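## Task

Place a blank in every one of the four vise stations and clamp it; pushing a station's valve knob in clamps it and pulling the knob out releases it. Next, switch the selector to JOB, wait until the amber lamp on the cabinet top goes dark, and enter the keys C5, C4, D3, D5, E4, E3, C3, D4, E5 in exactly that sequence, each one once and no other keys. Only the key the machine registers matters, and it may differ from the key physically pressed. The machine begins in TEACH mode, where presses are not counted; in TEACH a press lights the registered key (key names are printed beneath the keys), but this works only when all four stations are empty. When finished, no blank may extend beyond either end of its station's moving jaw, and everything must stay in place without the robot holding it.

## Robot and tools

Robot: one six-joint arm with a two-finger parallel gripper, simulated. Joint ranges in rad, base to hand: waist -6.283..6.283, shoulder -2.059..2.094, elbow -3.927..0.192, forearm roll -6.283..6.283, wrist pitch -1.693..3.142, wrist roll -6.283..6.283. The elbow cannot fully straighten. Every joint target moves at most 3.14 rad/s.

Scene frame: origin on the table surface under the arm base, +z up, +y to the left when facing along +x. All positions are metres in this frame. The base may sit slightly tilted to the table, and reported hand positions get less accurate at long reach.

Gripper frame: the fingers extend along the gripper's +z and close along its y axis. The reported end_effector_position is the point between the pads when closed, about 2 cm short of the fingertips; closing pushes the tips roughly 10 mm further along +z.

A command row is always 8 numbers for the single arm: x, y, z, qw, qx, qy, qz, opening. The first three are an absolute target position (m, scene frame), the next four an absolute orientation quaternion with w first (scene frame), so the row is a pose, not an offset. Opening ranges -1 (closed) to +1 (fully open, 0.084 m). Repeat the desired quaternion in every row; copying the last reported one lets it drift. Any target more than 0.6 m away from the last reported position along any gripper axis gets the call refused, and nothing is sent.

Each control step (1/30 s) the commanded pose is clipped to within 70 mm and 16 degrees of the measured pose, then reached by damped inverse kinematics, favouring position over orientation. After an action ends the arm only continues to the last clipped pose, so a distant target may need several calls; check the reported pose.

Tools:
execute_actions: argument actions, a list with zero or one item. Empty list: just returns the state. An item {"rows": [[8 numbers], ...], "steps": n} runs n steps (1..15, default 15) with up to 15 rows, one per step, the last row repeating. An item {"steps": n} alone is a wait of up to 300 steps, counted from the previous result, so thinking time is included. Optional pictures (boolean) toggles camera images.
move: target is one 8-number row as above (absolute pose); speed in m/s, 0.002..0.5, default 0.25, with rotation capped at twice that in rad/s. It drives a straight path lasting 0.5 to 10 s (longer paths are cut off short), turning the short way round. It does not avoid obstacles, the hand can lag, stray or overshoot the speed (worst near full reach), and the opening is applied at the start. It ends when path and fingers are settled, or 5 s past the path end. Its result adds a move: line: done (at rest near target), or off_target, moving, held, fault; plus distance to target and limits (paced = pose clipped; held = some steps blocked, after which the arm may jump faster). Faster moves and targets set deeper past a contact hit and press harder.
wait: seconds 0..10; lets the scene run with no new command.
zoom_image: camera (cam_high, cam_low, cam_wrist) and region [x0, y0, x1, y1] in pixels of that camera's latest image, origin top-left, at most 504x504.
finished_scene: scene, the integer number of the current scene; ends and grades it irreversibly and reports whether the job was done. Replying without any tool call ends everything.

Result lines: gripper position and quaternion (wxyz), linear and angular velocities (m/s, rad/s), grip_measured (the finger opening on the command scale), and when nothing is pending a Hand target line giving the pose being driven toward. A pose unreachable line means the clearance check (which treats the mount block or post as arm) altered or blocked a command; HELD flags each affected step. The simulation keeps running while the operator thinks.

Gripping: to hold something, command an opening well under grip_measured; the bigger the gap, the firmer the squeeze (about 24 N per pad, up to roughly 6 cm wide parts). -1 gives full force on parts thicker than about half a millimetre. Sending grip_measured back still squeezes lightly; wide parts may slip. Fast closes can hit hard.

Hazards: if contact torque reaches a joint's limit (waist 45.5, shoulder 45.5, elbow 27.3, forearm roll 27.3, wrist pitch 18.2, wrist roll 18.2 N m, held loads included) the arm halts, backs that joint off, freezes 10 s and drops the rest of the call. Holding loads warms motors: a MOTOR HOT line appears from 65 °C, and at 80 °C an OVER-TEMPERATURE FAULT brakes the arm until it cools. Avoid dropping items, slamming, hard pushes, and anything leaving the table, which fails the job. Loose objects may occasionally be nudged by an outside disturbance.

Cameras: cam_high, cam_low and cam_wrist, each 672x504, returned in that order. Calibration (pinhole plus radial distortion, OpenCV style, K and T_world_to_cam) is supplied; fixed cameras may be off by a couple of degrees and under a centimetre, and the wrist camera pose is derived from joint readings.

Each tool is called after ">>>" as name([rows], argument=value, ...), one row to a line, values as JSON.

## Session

>>> execute_actions(actions=[])

Scene clock: 0.00 s of 9600.00 s.
end_effector_position=(+0.1602, +0.2320, +0.3873) grip_measured=+1.00 end_effector_quat_wxyz=(+0.287, +0.795, +0.243, -0.477) end_effector_velocity=(+0.000, -0.000, -0.000) end_effector_angular_velocity=(+0.000, +0.000, +0.000)
Joint positions: [ 0.878  0.119 -1.38   0.051  2.346  0.221  0.084]
Joint velocities: [-0.    -0.     0.    -0.    -0.    -0.001  0.   ]
Motor temperatures (°C, as the motors report them): [35 36 40 36 37 36]
Hand target: +0.160, +0.232, +0.387; +0.287, +0.795, +0.243, -0.477
camera_calibration (this result's frames):
cam_wrist: T_world_to_cam=[[0.648056, -0.734128, 0.20268, 0.0249467], [-0.416287, -0.118601, 0.901465, -0.186892], [-0.637753, -0.668573, -0.382469, 0.538428], [0, 0, 0, 1]] pos_world=[0.249416, 0.356127, 0.369352]

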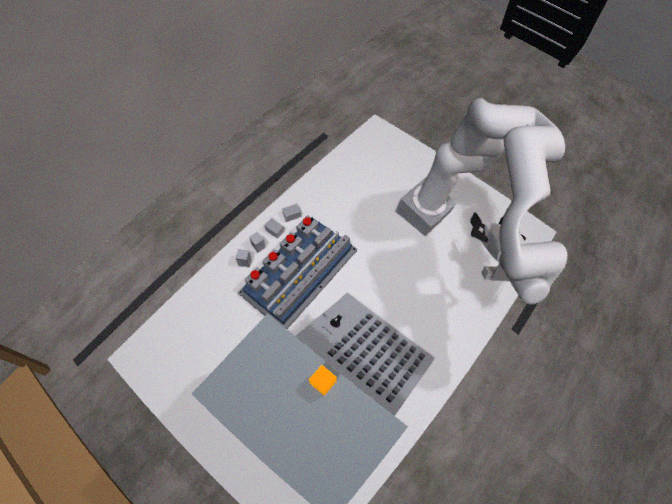

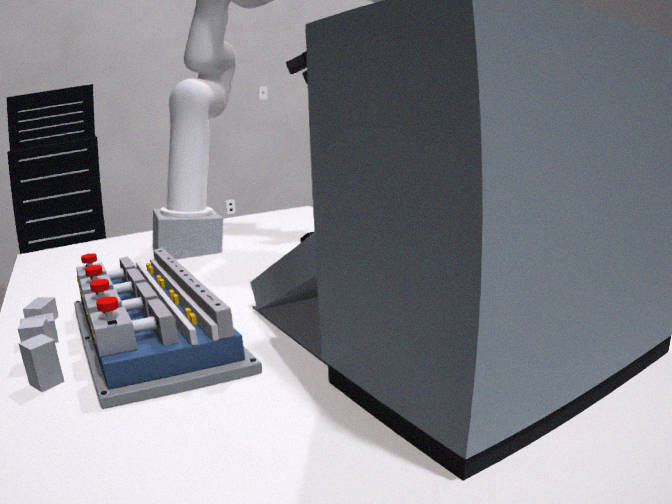

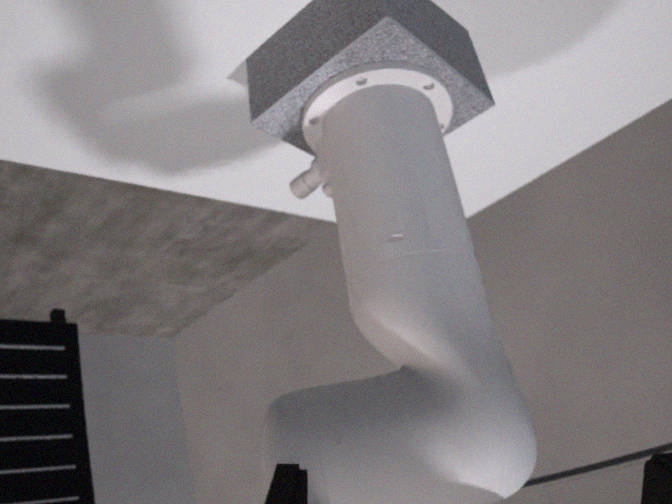

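>>> move(target=[0.5,0.17,0.26,0.087,0,0.996,0,-1])

Scene clock: 7.67 s of 9600.00 s.
end_effector_position=(+0.4995, +0.1691, +0.2597) grip_measured=-1.00 end_effector_quat_wxyz=(+0.087, +0.001, +0.996, +0.001) end_effector_velocity=(+0.001, -0.000, -0.001) end_effector_angular_velocity=(+0.007, +0.008, +0.010)
Joint positions: [ 0.297  0.033 -1.026  0.092  0.786 -2.921  0.   ]
Joint velocities: [-0.005  0.007 -0.008  0.016  0.007 -0.024  0.   ]
Motor temperatures (°C, as the motors report them): [35 36 41 36 37 36]
Hand target: +0.500, +0.169, +0.260; +0.086, +0.001, +0.996, +0.002
Off the commanded pose: 0.001 m, 0 deg.
move: done
camera_calibration (this result's frames):
cam_wrist: T_world_to_cam=[[-0.00503372, 0.999633, -0.0266122, -0.122639], [0.984075, 0.00968045, 0.177487, -0.471254], [0.17768, -0.025295, -0.983763, 0.304018], [0, 0, 0, 1]] pos_world=[0.409114, 0.134846, 0.37946]

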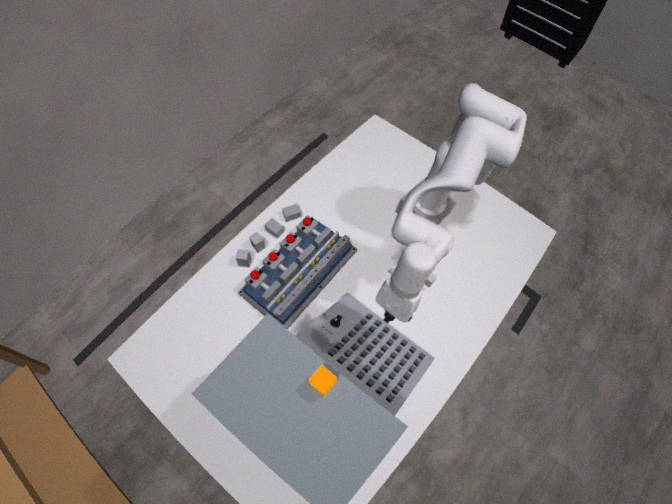

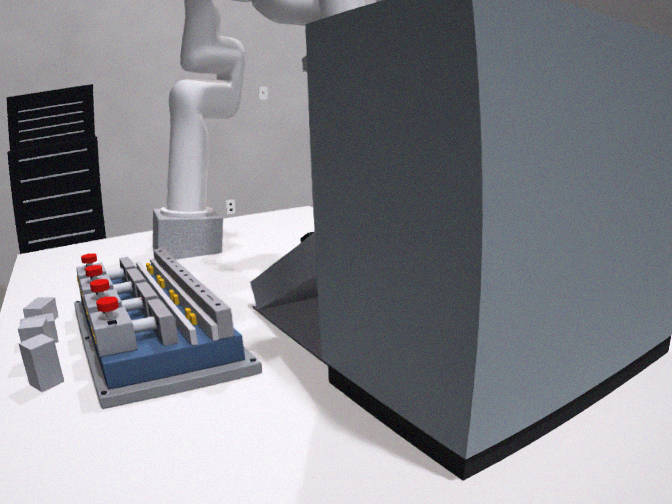

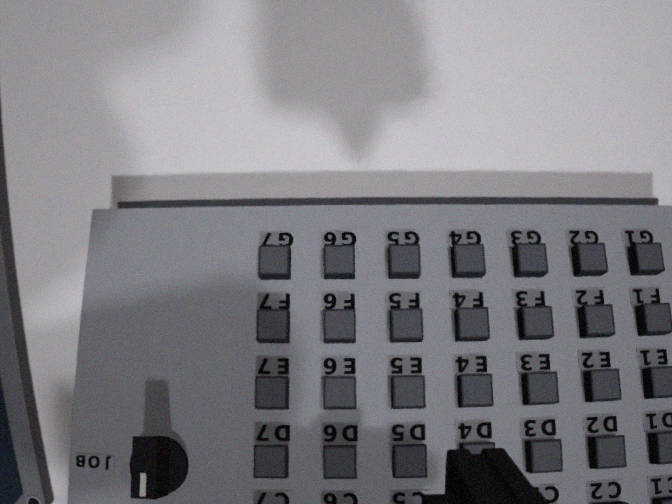

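>>> move(target=[0.492,0.2,0.14,0.087,0,0.996,0,-1], speed=0.15)

Scene clock: 11.63 s of 9600.00 s.
end_effector_position=(+0.4920, +0.1997, +0.1408) grip_measured=-1.00 end_effector_quat_wxyz=(+0.087, +0.000, +0.996, -0.000) end_effector_velocity=(-0.001, +0.000, -0.004) end_effector_angular_velocity=(-0.001, +0.002, +0.000)
Joint positions: [ 0.395  0.253 -0.937  0.092  0.47  -2.845  0.   ]
Joint velocities: [ 0.002  0.009  0.002 -0.    -0.008  0.002  0.   ]
Motor temperatures (°C, as the motors report them): [35 36 41 36 37 36]
Hand target: +0.492, +0.200, +0.140; +0.087, +0.000, +0.996, -0.000
Off the commanded pose: 0.001 m, 0 deg.
move: done
camera_calibration (this result's frames):
cam_wrist: T_world_to_cam=[[-0.00734152, 0.999544, -0.0292883, -0.154949], [0.983781, 0.012469, 0.178939, -0.44373], [0.179223, -0.0274996, -0.983424, 0.188812], [0, 0, 0, 1]] pos_world=[0.401556, 0.165603, 0.260545]

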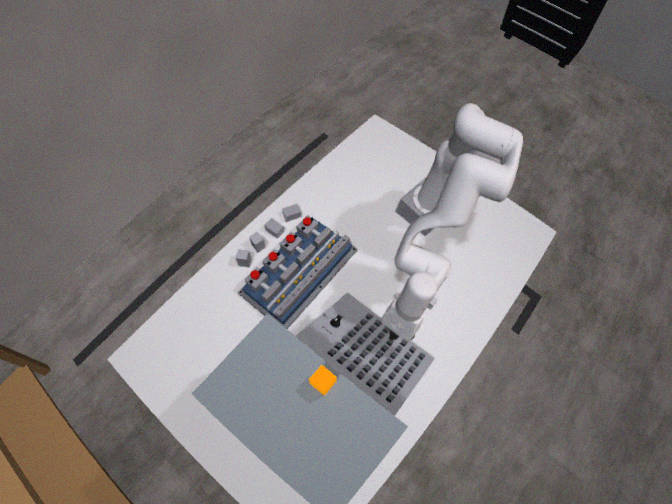

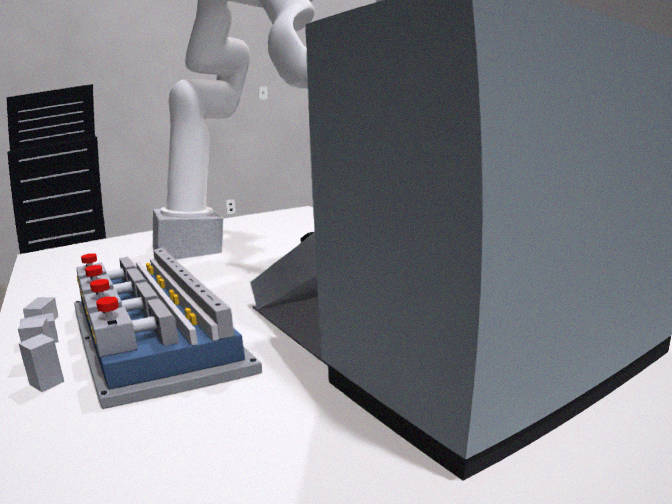

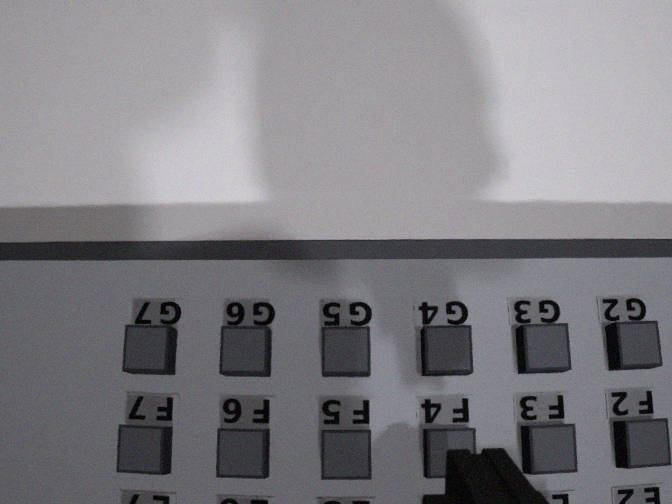

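>>> move(target=[0.496,0.2,0.12,0.087,0,0.996,0,-1], speed=0.08)

>>> move(target=[0.496,0.2,0.094,0.087,0,0.996,0,-1], speed=0.04)

Scene clock: 13.83 s of 9600.00 s.
end_effector_position=(+0.4960, +0.2000, +0.1204) grip_measured=-1.00 end_effector_quat_wxyz=(+0.087, +0.000, +0.996, +0.000) end_effector_velocity=(+0.001, +0.000, -0.002) end_effector_angular_velocity=(+0.001, -0.002, +0.000)
Joint positions: [ 0.399  0.312 -0.95   0.1    0.425 -2.851  0.   ]
Joint velocities: [ 0.     0.006 -0.002  0.001 -0.006 -0.001  0.   ]
Motor temperatures (°C, as the motors report them): [35 36 41 36 37 36]
Hand target: +0.496, +0.200, +0.120; +0.087, +0.000, +0.996, -0.000
Off the commanded pose: 0.000 m, 0 deg.
move: done
camera_calibration (this result's frames):
cam_wrist: T_world_to_cam=[[-0.007663, 0.99955, -0.0289947, -0.155681], [0.98386, 0.0127202, 0.178485, -0.444049], [0.178773, -0.027159, -0.983515, 0.168265], [0, 0, 0, 1]] pos_world=[0.405608, 0.165829, 0.240233]

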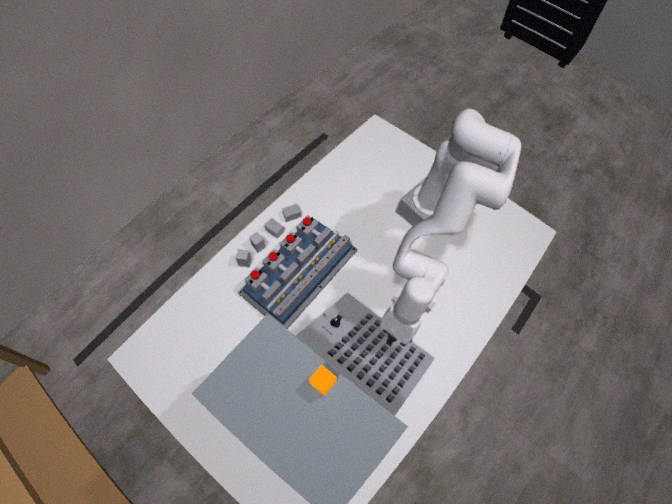

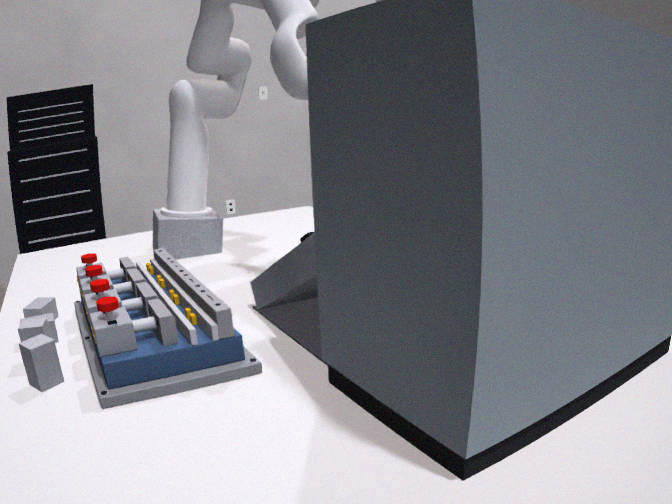

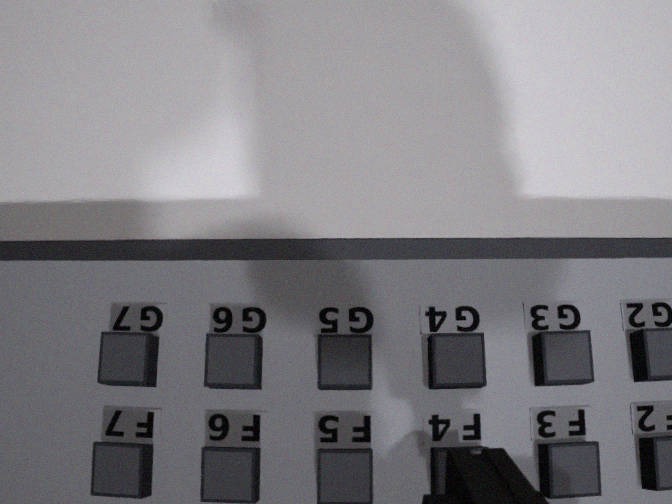

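Scene clock: 14.77 s of 9600.00 s.
end_effector_position=(+0.4987, +0.2012, +0.1000) grip_measured=-1.00 end_effector_quat_wxyz=(+0.092, +0.000, +0.996, +0.002) end_effector_velocity=(-0.001, +0.000, -0.000) end_effector_angular_velocity=(+0.002, -0.005, +0.001)
Joint positions: [ 0.406  0.367 -0.954  0.112  0.364 -2.857  0.   ]
Joint velocities: [ 0.001 -0.003  0.008  0.003 -0.011 -0.002  0.   ]
Motor temperatures (°C, as the motors report them): [35 36 41 36 37 36]
Hand target: +0.496, +0.200, +0.094; +0.087, +0.000, +0.996, -0.000
Off the commanded pose: 0.007 m, 1 deg.
move: off_target
camera_calibration (this result's frames):
cam_wrist: T_world_to_cam=[[-0.00764664, 0.999644, -0.0255609, -0.157791], [0.982255, 0.012299, 0.187148, -0.44299], [0.187396, -0.0236763, -0.981999, 0.142557], [0, 0, 0, 1]] pos_world=[0.407208, 0.166559, 0.218862]

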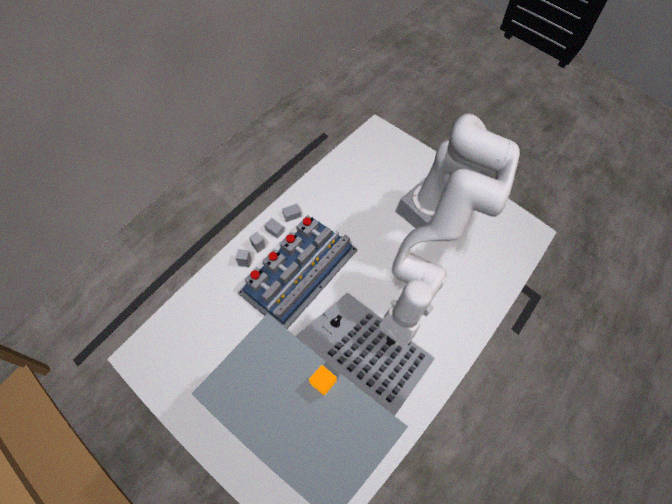

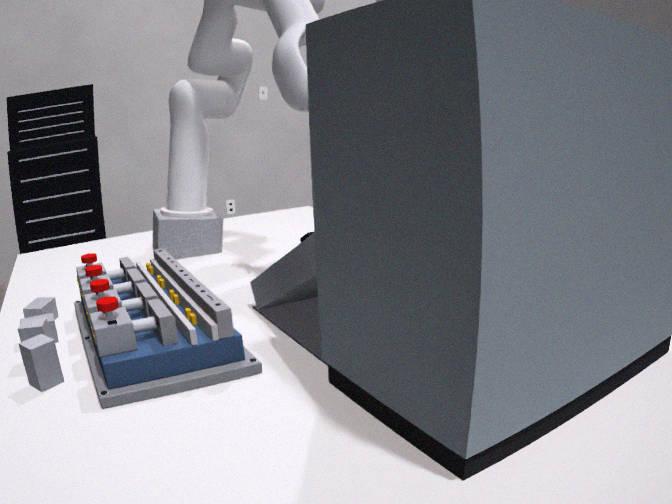

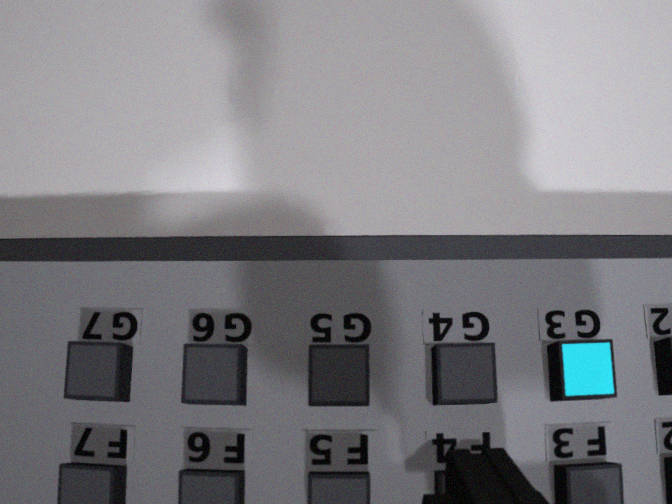

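>>> move(target=[0.496,0.2,0.15,0.087,0,0.996,0,-1], speed=0.1)

>>> move(target=[0.556,0.165,0.165,0.087,0,0.996,0,-1], speed=0.12)

Scene clock: 18.50 s of 9600.00 s.
end_effector_position=(+0.4958, +0.2000, +0.1491) grip_measured=-1.00 end_effector_quat_wxyz=(+0.087, -0.000, +0.996, -0.000) end_effector_velocity=(+0.001, +0.000, +0.005) end_effector_angular_velocity=(+0.001, -0.002, +0.000)
Joint positions: [ 0.391  0.245 -0.956  0.091  0.499 -2.848  0.   ]
Joint velocities: [-0.001 -0.009 -0.004 -0.001  0.01   0.     0.   ]
Motor temperatures (°C, as the motors report them): [35 36 41 36 37 36]
Hand target: +0.496, +0.200, +0.150; +0.087, -0.000, +0.996, +0.000
Off the commanded pose: 0.001 m, 0 deg.
move: done
camera_calibration (this result's frames):
cam_wrist: T_world_to_cam=[[-0.00777779, 0.999544, -0.0291816, -0.154766], [0.984109, 0.0128282, 0.177103, -0.448885], [0.177396, -0.0273404, -0.98376, 0.197235], [0, 0, 0, 1]] pos_world=[0.405559, 0.165847, 0.269015]

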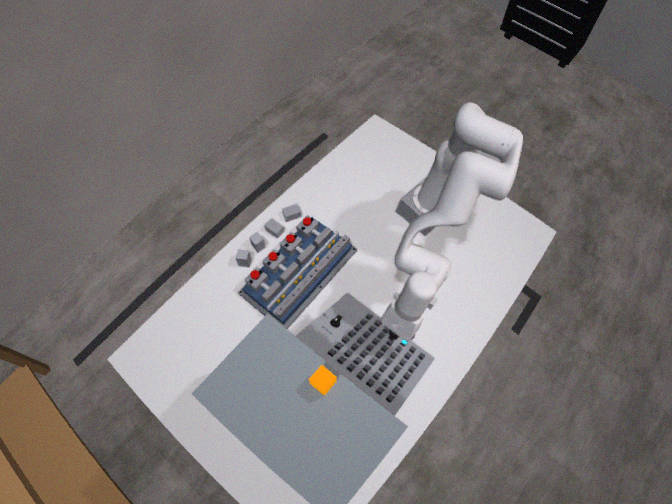

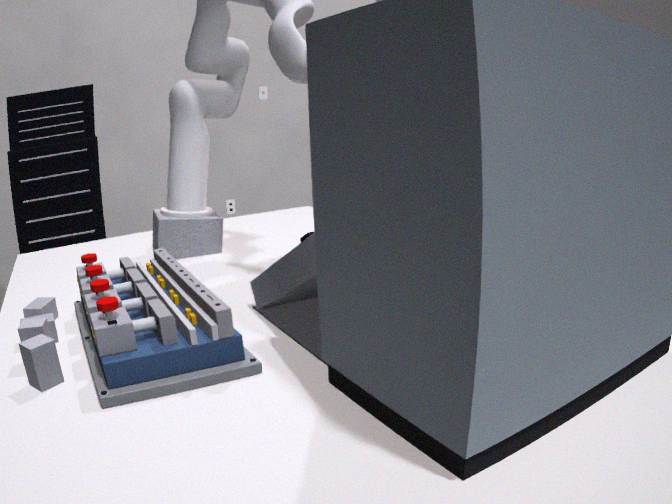

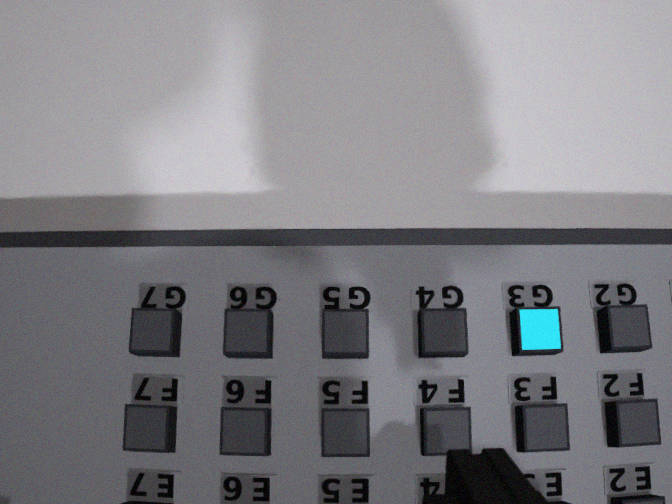

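Scene clock: 19.57 s of 9600.00 s.
end_effector_position=(+0.5556, +0.1652, +0.1648) grip_measured=-1.00 end_effector_quat_wxyz=(+0.087, -0.000, +0.996, +0.000) end_effector_velocity=(+0.003, -0.001, +0.001) end_effector_angular_velocity=(+0.001, -0.001, +0.000)
Joint positions: [ 0.287  0.354 -1.159  0.116  0.599 -2.965  0.   ]
Joint velocities: [-0.004  0.006 -0.012  0.001  0.005 -0.005  0.   ]
Motor temperatures (°C, as the motors report them): [35 36 41 36 37 36]
Hand target: +0.556, +0.165, +0.165; +0.087, -0.000, +0.996, +0.000
Off the commanded pose: 0.001 m, 0 deg.
move: done
camera_calibration (this result's frames):
cam_wrist: T_world_to_cam=[[-0.00791165, 0.999554, -0.0287815, -0.119039], [0.983944, 0.0129138, 0.178011, -0.510102], [0.178303, -0.026911, -0.983608, 0.200527], [0, 0, 0, 1]] pos_world=[0.465215, 0.130969, 0.284618]

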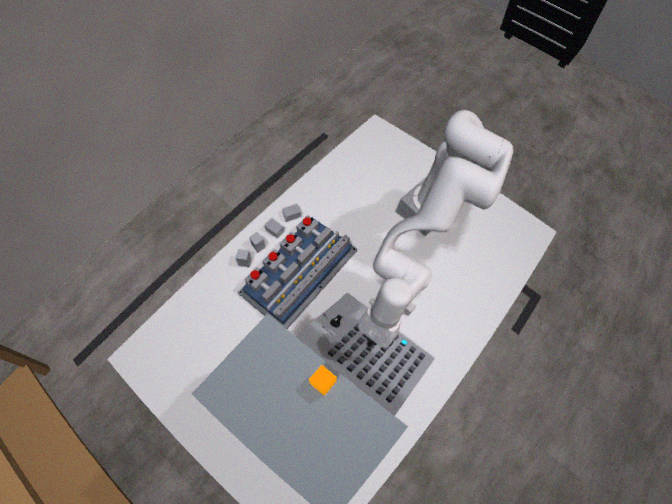

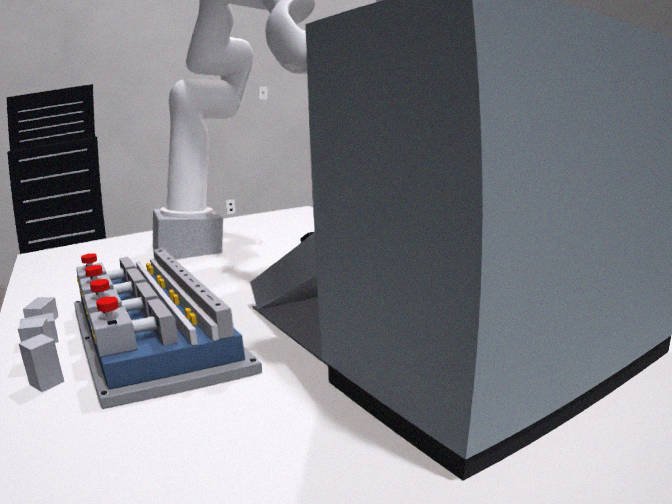

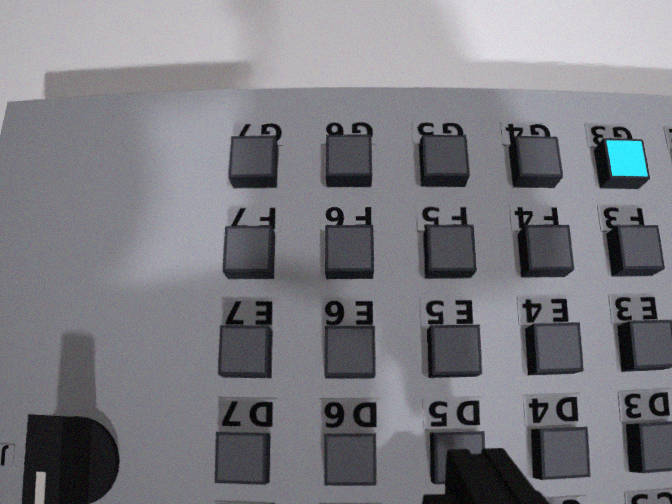

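>>> move(target=[0.558,0.165,0.128,0.087,0,0.996,0,-1], speed=0.04)

Scene clock: 21.80 s of 9600.00 s.
end_effector_position=(+0.5597, +0.1655, +0.1324) grip_measured=-1.00 end_effector_quat_wxyz=(+0.090, -0.000, +0.996, +0.001) end_effector_velocity=(-0.000, -0.000, -0.004) end_effector_angular_velocity=(+0.000, +0.001, +0.000)
Joint positions: [ 0.295  0.428 -1.16   0.127  0.52  -2.971  0.   ]
Joint velocities: [ 0.001  0.007  0.001  0.002 -0.007 -0.001  0.   ]
Motor temperatures (°C, as the motors report them): [35 36 41 36 37 36]
Hand target: +0.558, +0.165, +0.128; +0.087, +0.000, +0.996, -0.000
Off the commanded pose: 0.005 m, 0 deg.
move: off_target
camera_calibration (this result's frames):
cam_wrist: T_world_to_cam=[[-0.0077016, 0.999593, -0.0274857, -0.120574], [0.982769, 0.0126426, 0.184406, -0.508583], [0.184679, -0.0255918, -0.982466, 0.163957], [0, 0, 0, 1]] pos_world=[0.468612, 0.131151, 0.251554]

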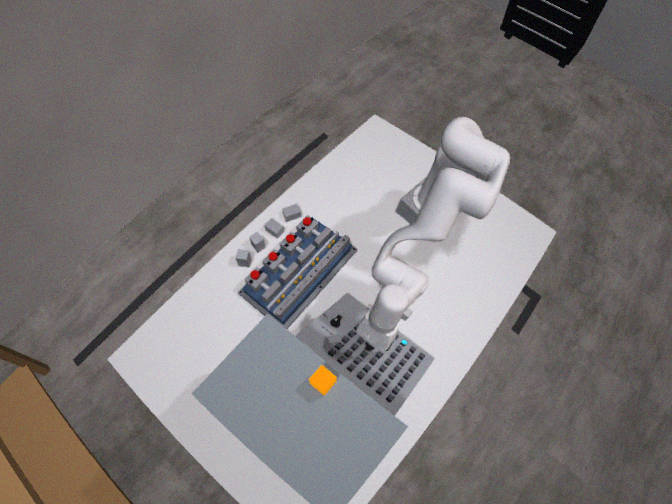

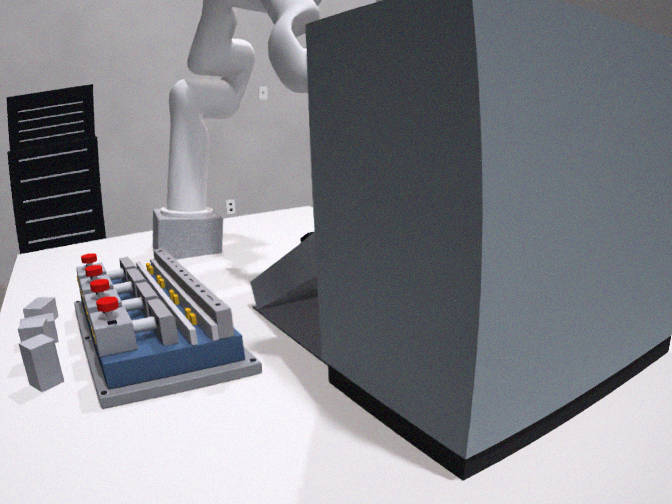

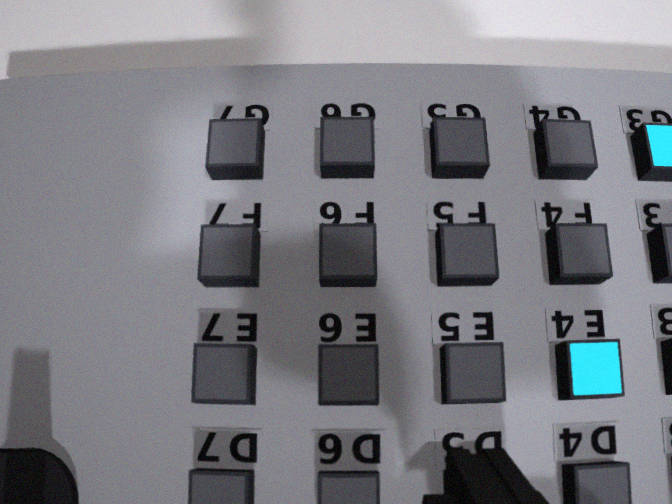

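>>> move(target=[0.558,0.165,0.19,0.087,0,0.996,0,-1], speed=0.1)

>>> move(target=[0.62,0.13,0.195,0.087,0,0.996,0,-1], speed=0.1)

Scene clock: 24.40 s of 9600.00 s.
end_effector_position=(+0.5578, +0.1650, +0.1890) grip_measured=-1.00 end_effector_quat_wxyz=(+0.086, -0.000, +0.996, -0.000) end_effector_velocity=(+0.002, +0.001, +0.006) end_effector_angular_velocity=(+0.002, -0.007, +0.001)
Joint positions: [ 0.279  0.317 -1.184  0.109  0.662 -2.963  0.   ]
Joint velocities: [-0.001 -0.008 -0.005 -0.001  0.006  0.     0.   ]
Motor temperatures (°C, as the motors report them): [35 36 41 36 37 36]
Hand target: +0.558, +0.165, +0.190; +0.087, -0.000, +0.996, +0.000
Off the commanded pose: 0.001 m, 0 deg.
move: done
camera_calibration (this result's frames):
cam_wrist: T_world_to_cam=[[-0.00777587, 0.999546, -0.0291014, -0.118155], [0.984134, 0.0128083, 0.176966, -0.516532], [0.177259, -0.0272636, -0.983787, 0.224622], [0, 0, 0, 1]] pos_world=[0.467601, 0.130841, 0.30895]

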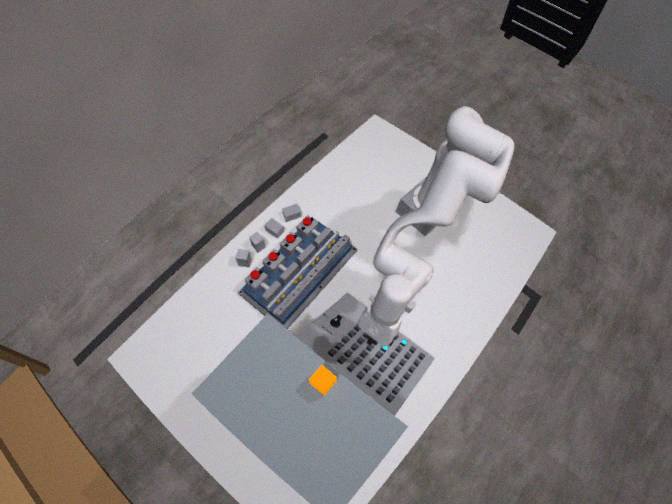

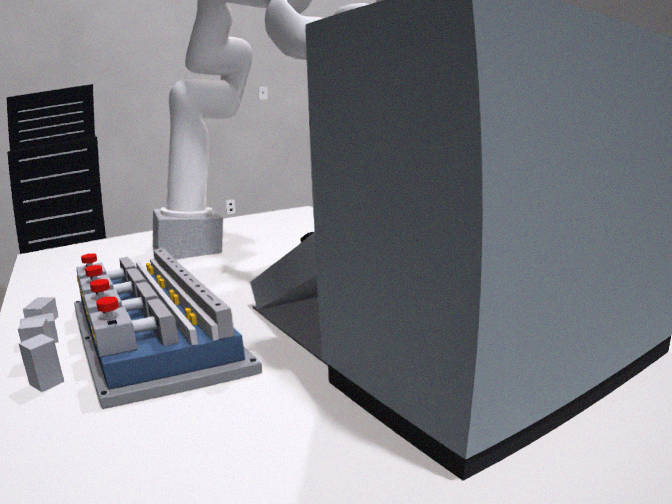

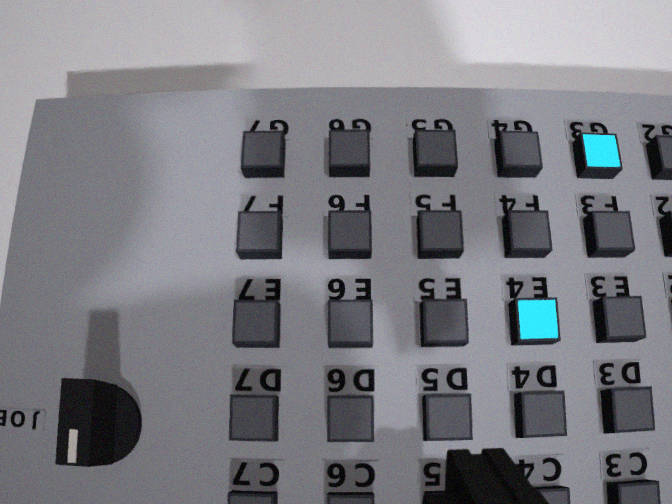

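Scene clock: 25.57 s of 9600.00 s.
end_effector_position=(+0.6197, +0.1302, +0.1949) grip_measured=-1.00 end_effector_quat_wxyz=(+0.087, -0.000, +0.996, +0.000) end_effector_velocity=(+0.003, -0.001, +0.001) end_effector_angular_velocity=(+0.000, -0.000, -0.001)
Joint positions: [ 0.194  0.482 -1.441  0.122  0.76  -3.049  0.   ]
Joint velocities: [-0.003  0.008 -0.014  0.     0.006 -0.002  0.   ]
Motor temperatures (°C, as the motors report them): [35 36 41 36 37 36]
Hand target: +0.620, +0.130, +0.195; +0.087, -0.000, +0.996, +0.000
Off the commanded pose: 0.000 m, 0 deg.
move: done
camera_calibration (this result's frames):
cam_wrist: T_world_to_cam=[[-0.00793454, 0.999555, -0.0287404, -0.0826493], [0.983893, 0.0129366, 0.178289, -0.578122], [0.178581, -0.0268629, -0.983558, 0.217626], [0, 0, 0, 1]] pos_world=[0.52929, 0.0959375, 0.314745]

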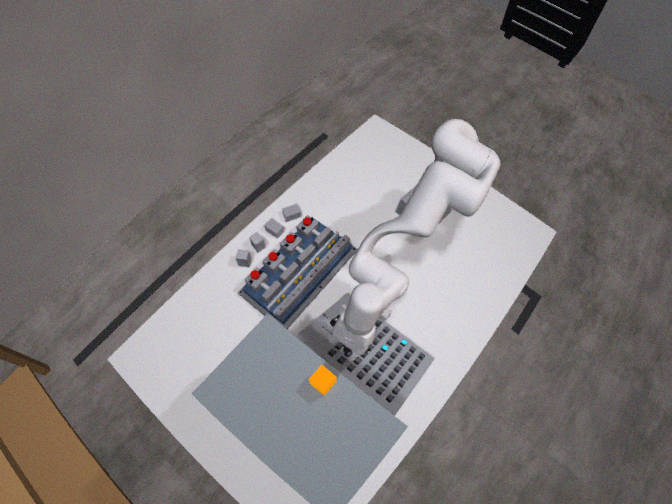

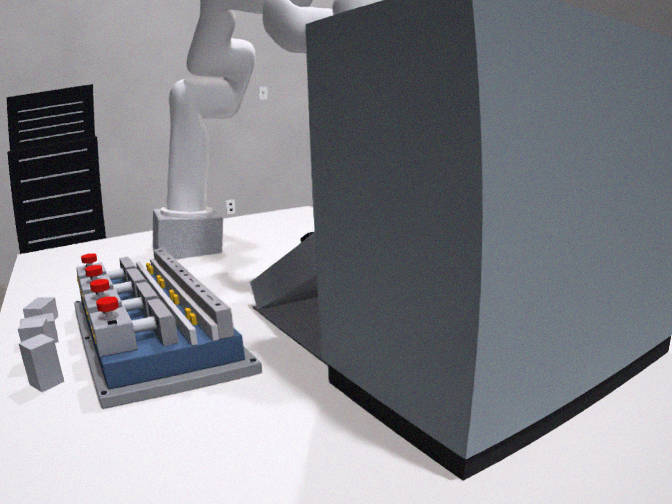

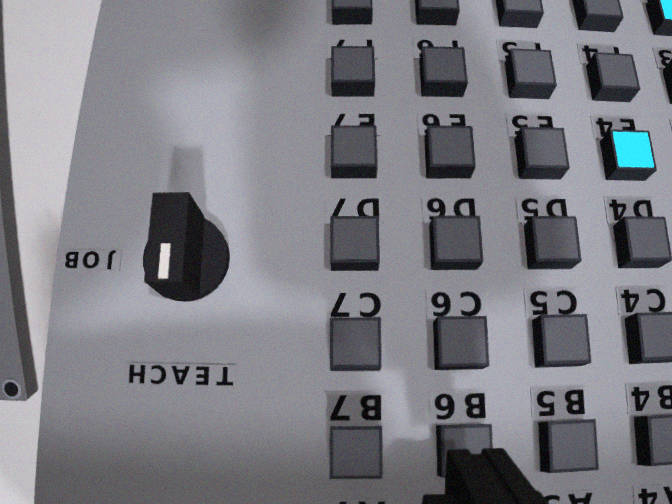

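>>> move(target=[0.621,0.132,0.159,0.087,0,0.996,0,-1], speed=0.04)

Scene clock: 28.33 s of 9600.00 s.
end_effector_position=(+0.6230, +0.1323, +0.1642) grip_measured=-1.00 end_effector_quat_wxyz=(+0.091, -0.000, +0.996, +0.001) end_effector_velocity=(-0.000, +0.000, -0.004) end_effector_angular_velocity=(+0.000, +0.001, -0.001)
Joint positions: [ 0.205  0.537 -1.431  0.129  0.686 -3.049  0.   ]
Joint velocities: [ 0.001  0.006  0.002  0.001 -0.007  0.     0.   ]
Motor temperatures (°C, as the motors report them): [35 36 41 36 37 36]
Hand target: +0.621, +0.132, +0.159; +0.087, +0.000, +0.996, -0.000
Off the commanded pose: 0.006 m, 0 deg.
move: off_target
camera_calibration (this result's frames):
cam_wrist: T_world_to_cam=[[-0.00765145, 0.99958, -0.0279493, -0.0859443], [0.982506, 0.0127158, 0.185795, -0.576274], [0.186073, -0.0260388, -0.982191, 0.181878], [0, 0, 0, 1]] pos_world=[0.531693, 0.0979719, 0.283306]

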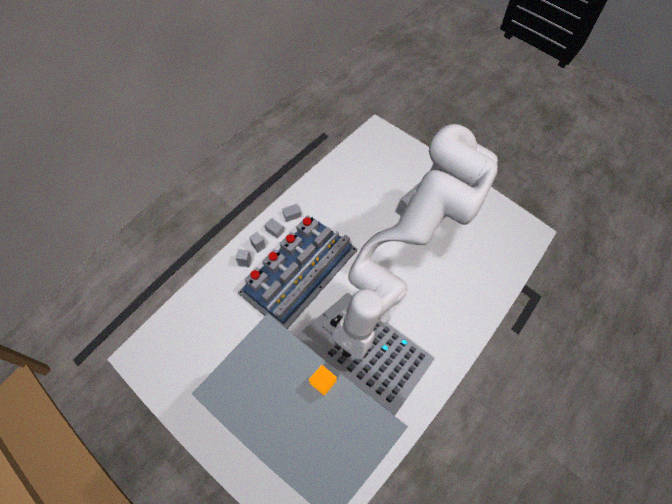

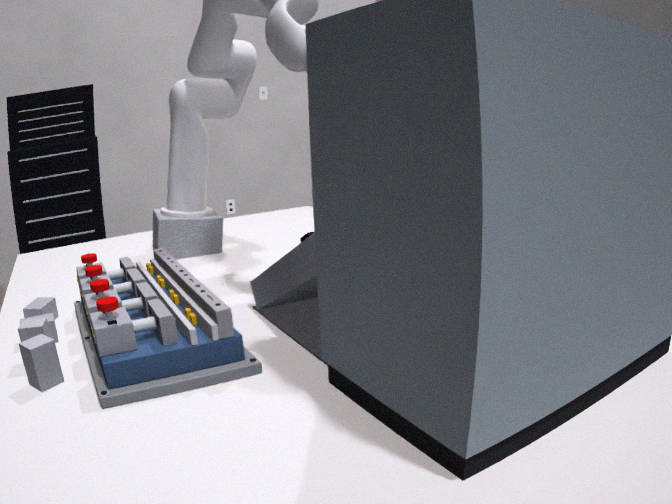

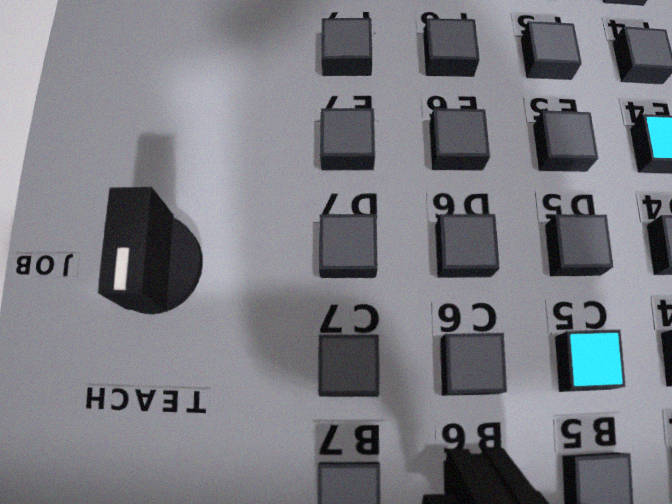

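>>> move(target=[0.6,0.132,0.22,0.087,0,0.996,0,-1], speed=0.12)

>>> move(target=[0.48,-0.24,0.33,0,-0.707,0.707,0,1])

Scene clock: 31.60 s of 9600.00 s.
end_effector_position=(+0.6000, +0.1321, +0.2191) grip_measured=-1.00 end_effector_quat_wxyz=(+0.086, -0.000, +0.996, -0.000) end_effector_velocity=(+0.001, +0.001, +0.007) end_effector_angular_velocity=(+0.001, -0.008, +0.000)
Joint positions: [ 0.198  0.386 -1.369  0.118  0.785 -3.041  0.   ]
Joint velocities: [-0.001 -0.011 -0.002 -0.     0.005  0.001  0.   ]
Motor temperatures (°C, as the motors report them): [35 36 41 36 37 36]
Hand target: +0.600, +0.132, +0.220; +0.087, -0.000, +0.996, +0.000
Off the commanded pose: 0.001 m, 0 deg.
move: done
camera_calibration (this result's frames):
cam_wrist: T_world_to_cam=[[-0.00774395, 0.999546, -0.0291184, -0.0840296], [0.98415, 0.0127773, 0.176875, -0.562875], [0.177167, -0.0272871, -0.983802, 0.245861], [0, 0, 0, 1]] pos_world=[0.509744, 0.0978923, 0.33899]

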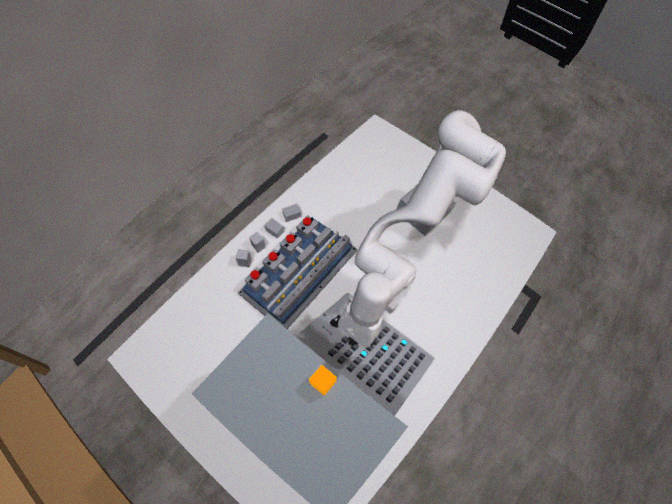

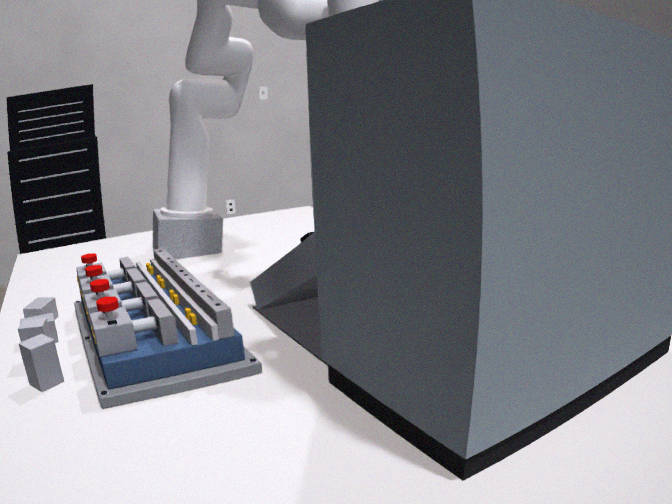

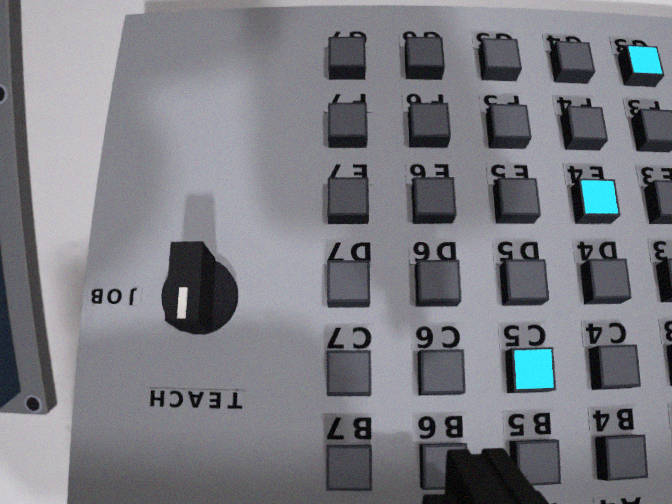

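Scene clock: 35.27 s of 9600.00 s.
end_effector_position=(+0.4796, -0.2388, +0.3299) grip_measured=+1.00 end_effector_quat_wxyz=(-0.001, +0.707, -0.707, +0.000) end_effector_velocity=(-0.001, -0.003, +0.001) end_effector_angular_velocity=(+0.002, +0.002, +0.011)
Joint positions: [-0.522  0.3   -1.506  0.113  1.26  -5.302  0.084]
Joint velocities: [-0.005  0.004 -0.009 -0.     0.008 -0.016 -0.   ]
Motor temperatures (°C, as the motors report them): [35 36 42 36 37 36]
Hand target: +0.479, -0.239, +0.330; -0.001, +0.707, -0.707, +0.000
Off the commanded pose: 0.001 m, 0 deg.
move: done
camera_calibration (this result's frames):
cam_wrist: T_world_to_cam=[[-0.999521, -0.0119772, -0.0285337, 0.522846], [-0.0121491, 0.999909, 0.00586014, 0.31067], [0.0284609, 0.006204, -0.999576, 0.450633], [0, 0, 0, 1]] pos_world=[0.513545, -0.307176, 0.46354]

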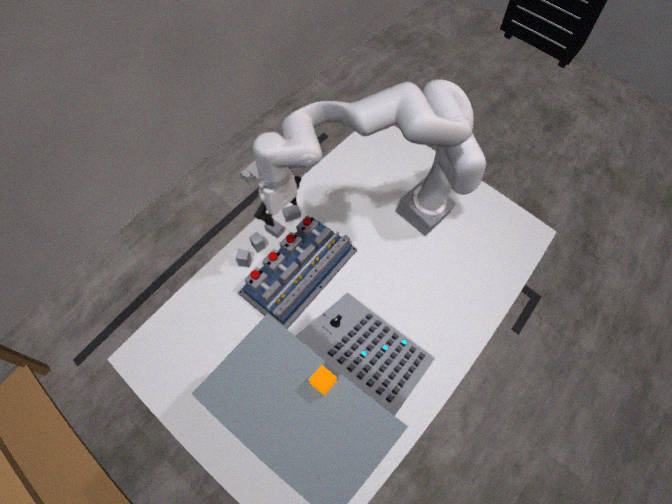

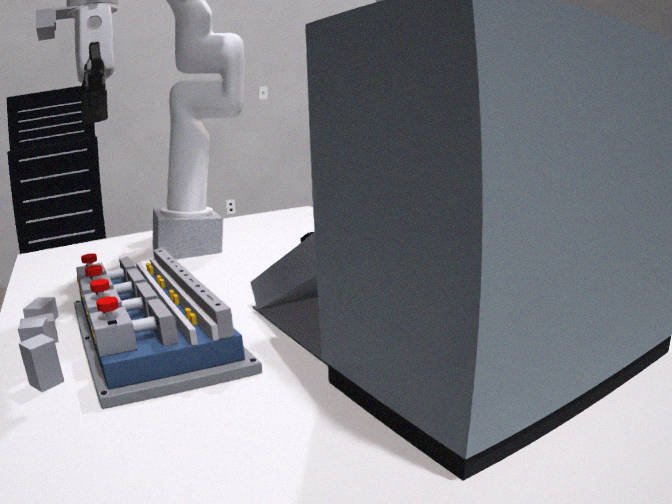

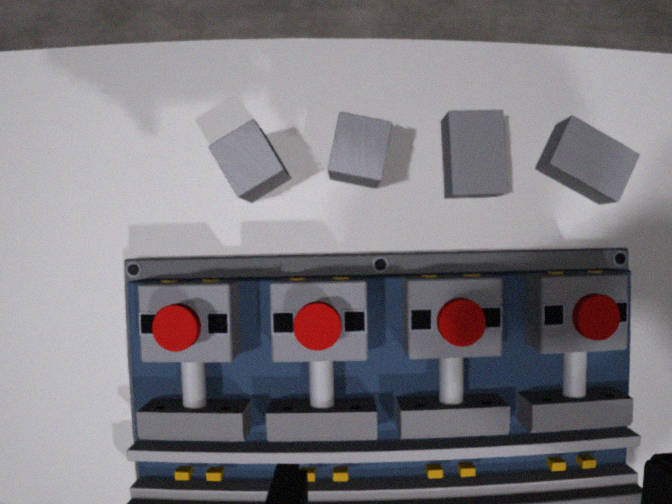

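>>> zoom_image(camera="cam_wrist", region=[180,80,420,220])

Region (180, 80, 420, 220) of cam_wrist's 672x504 image, scaled by 2.100, with more detail than that image has; it fills the top 294 rows of this view, and the rest is white.

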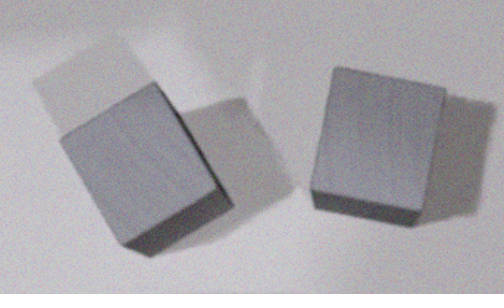

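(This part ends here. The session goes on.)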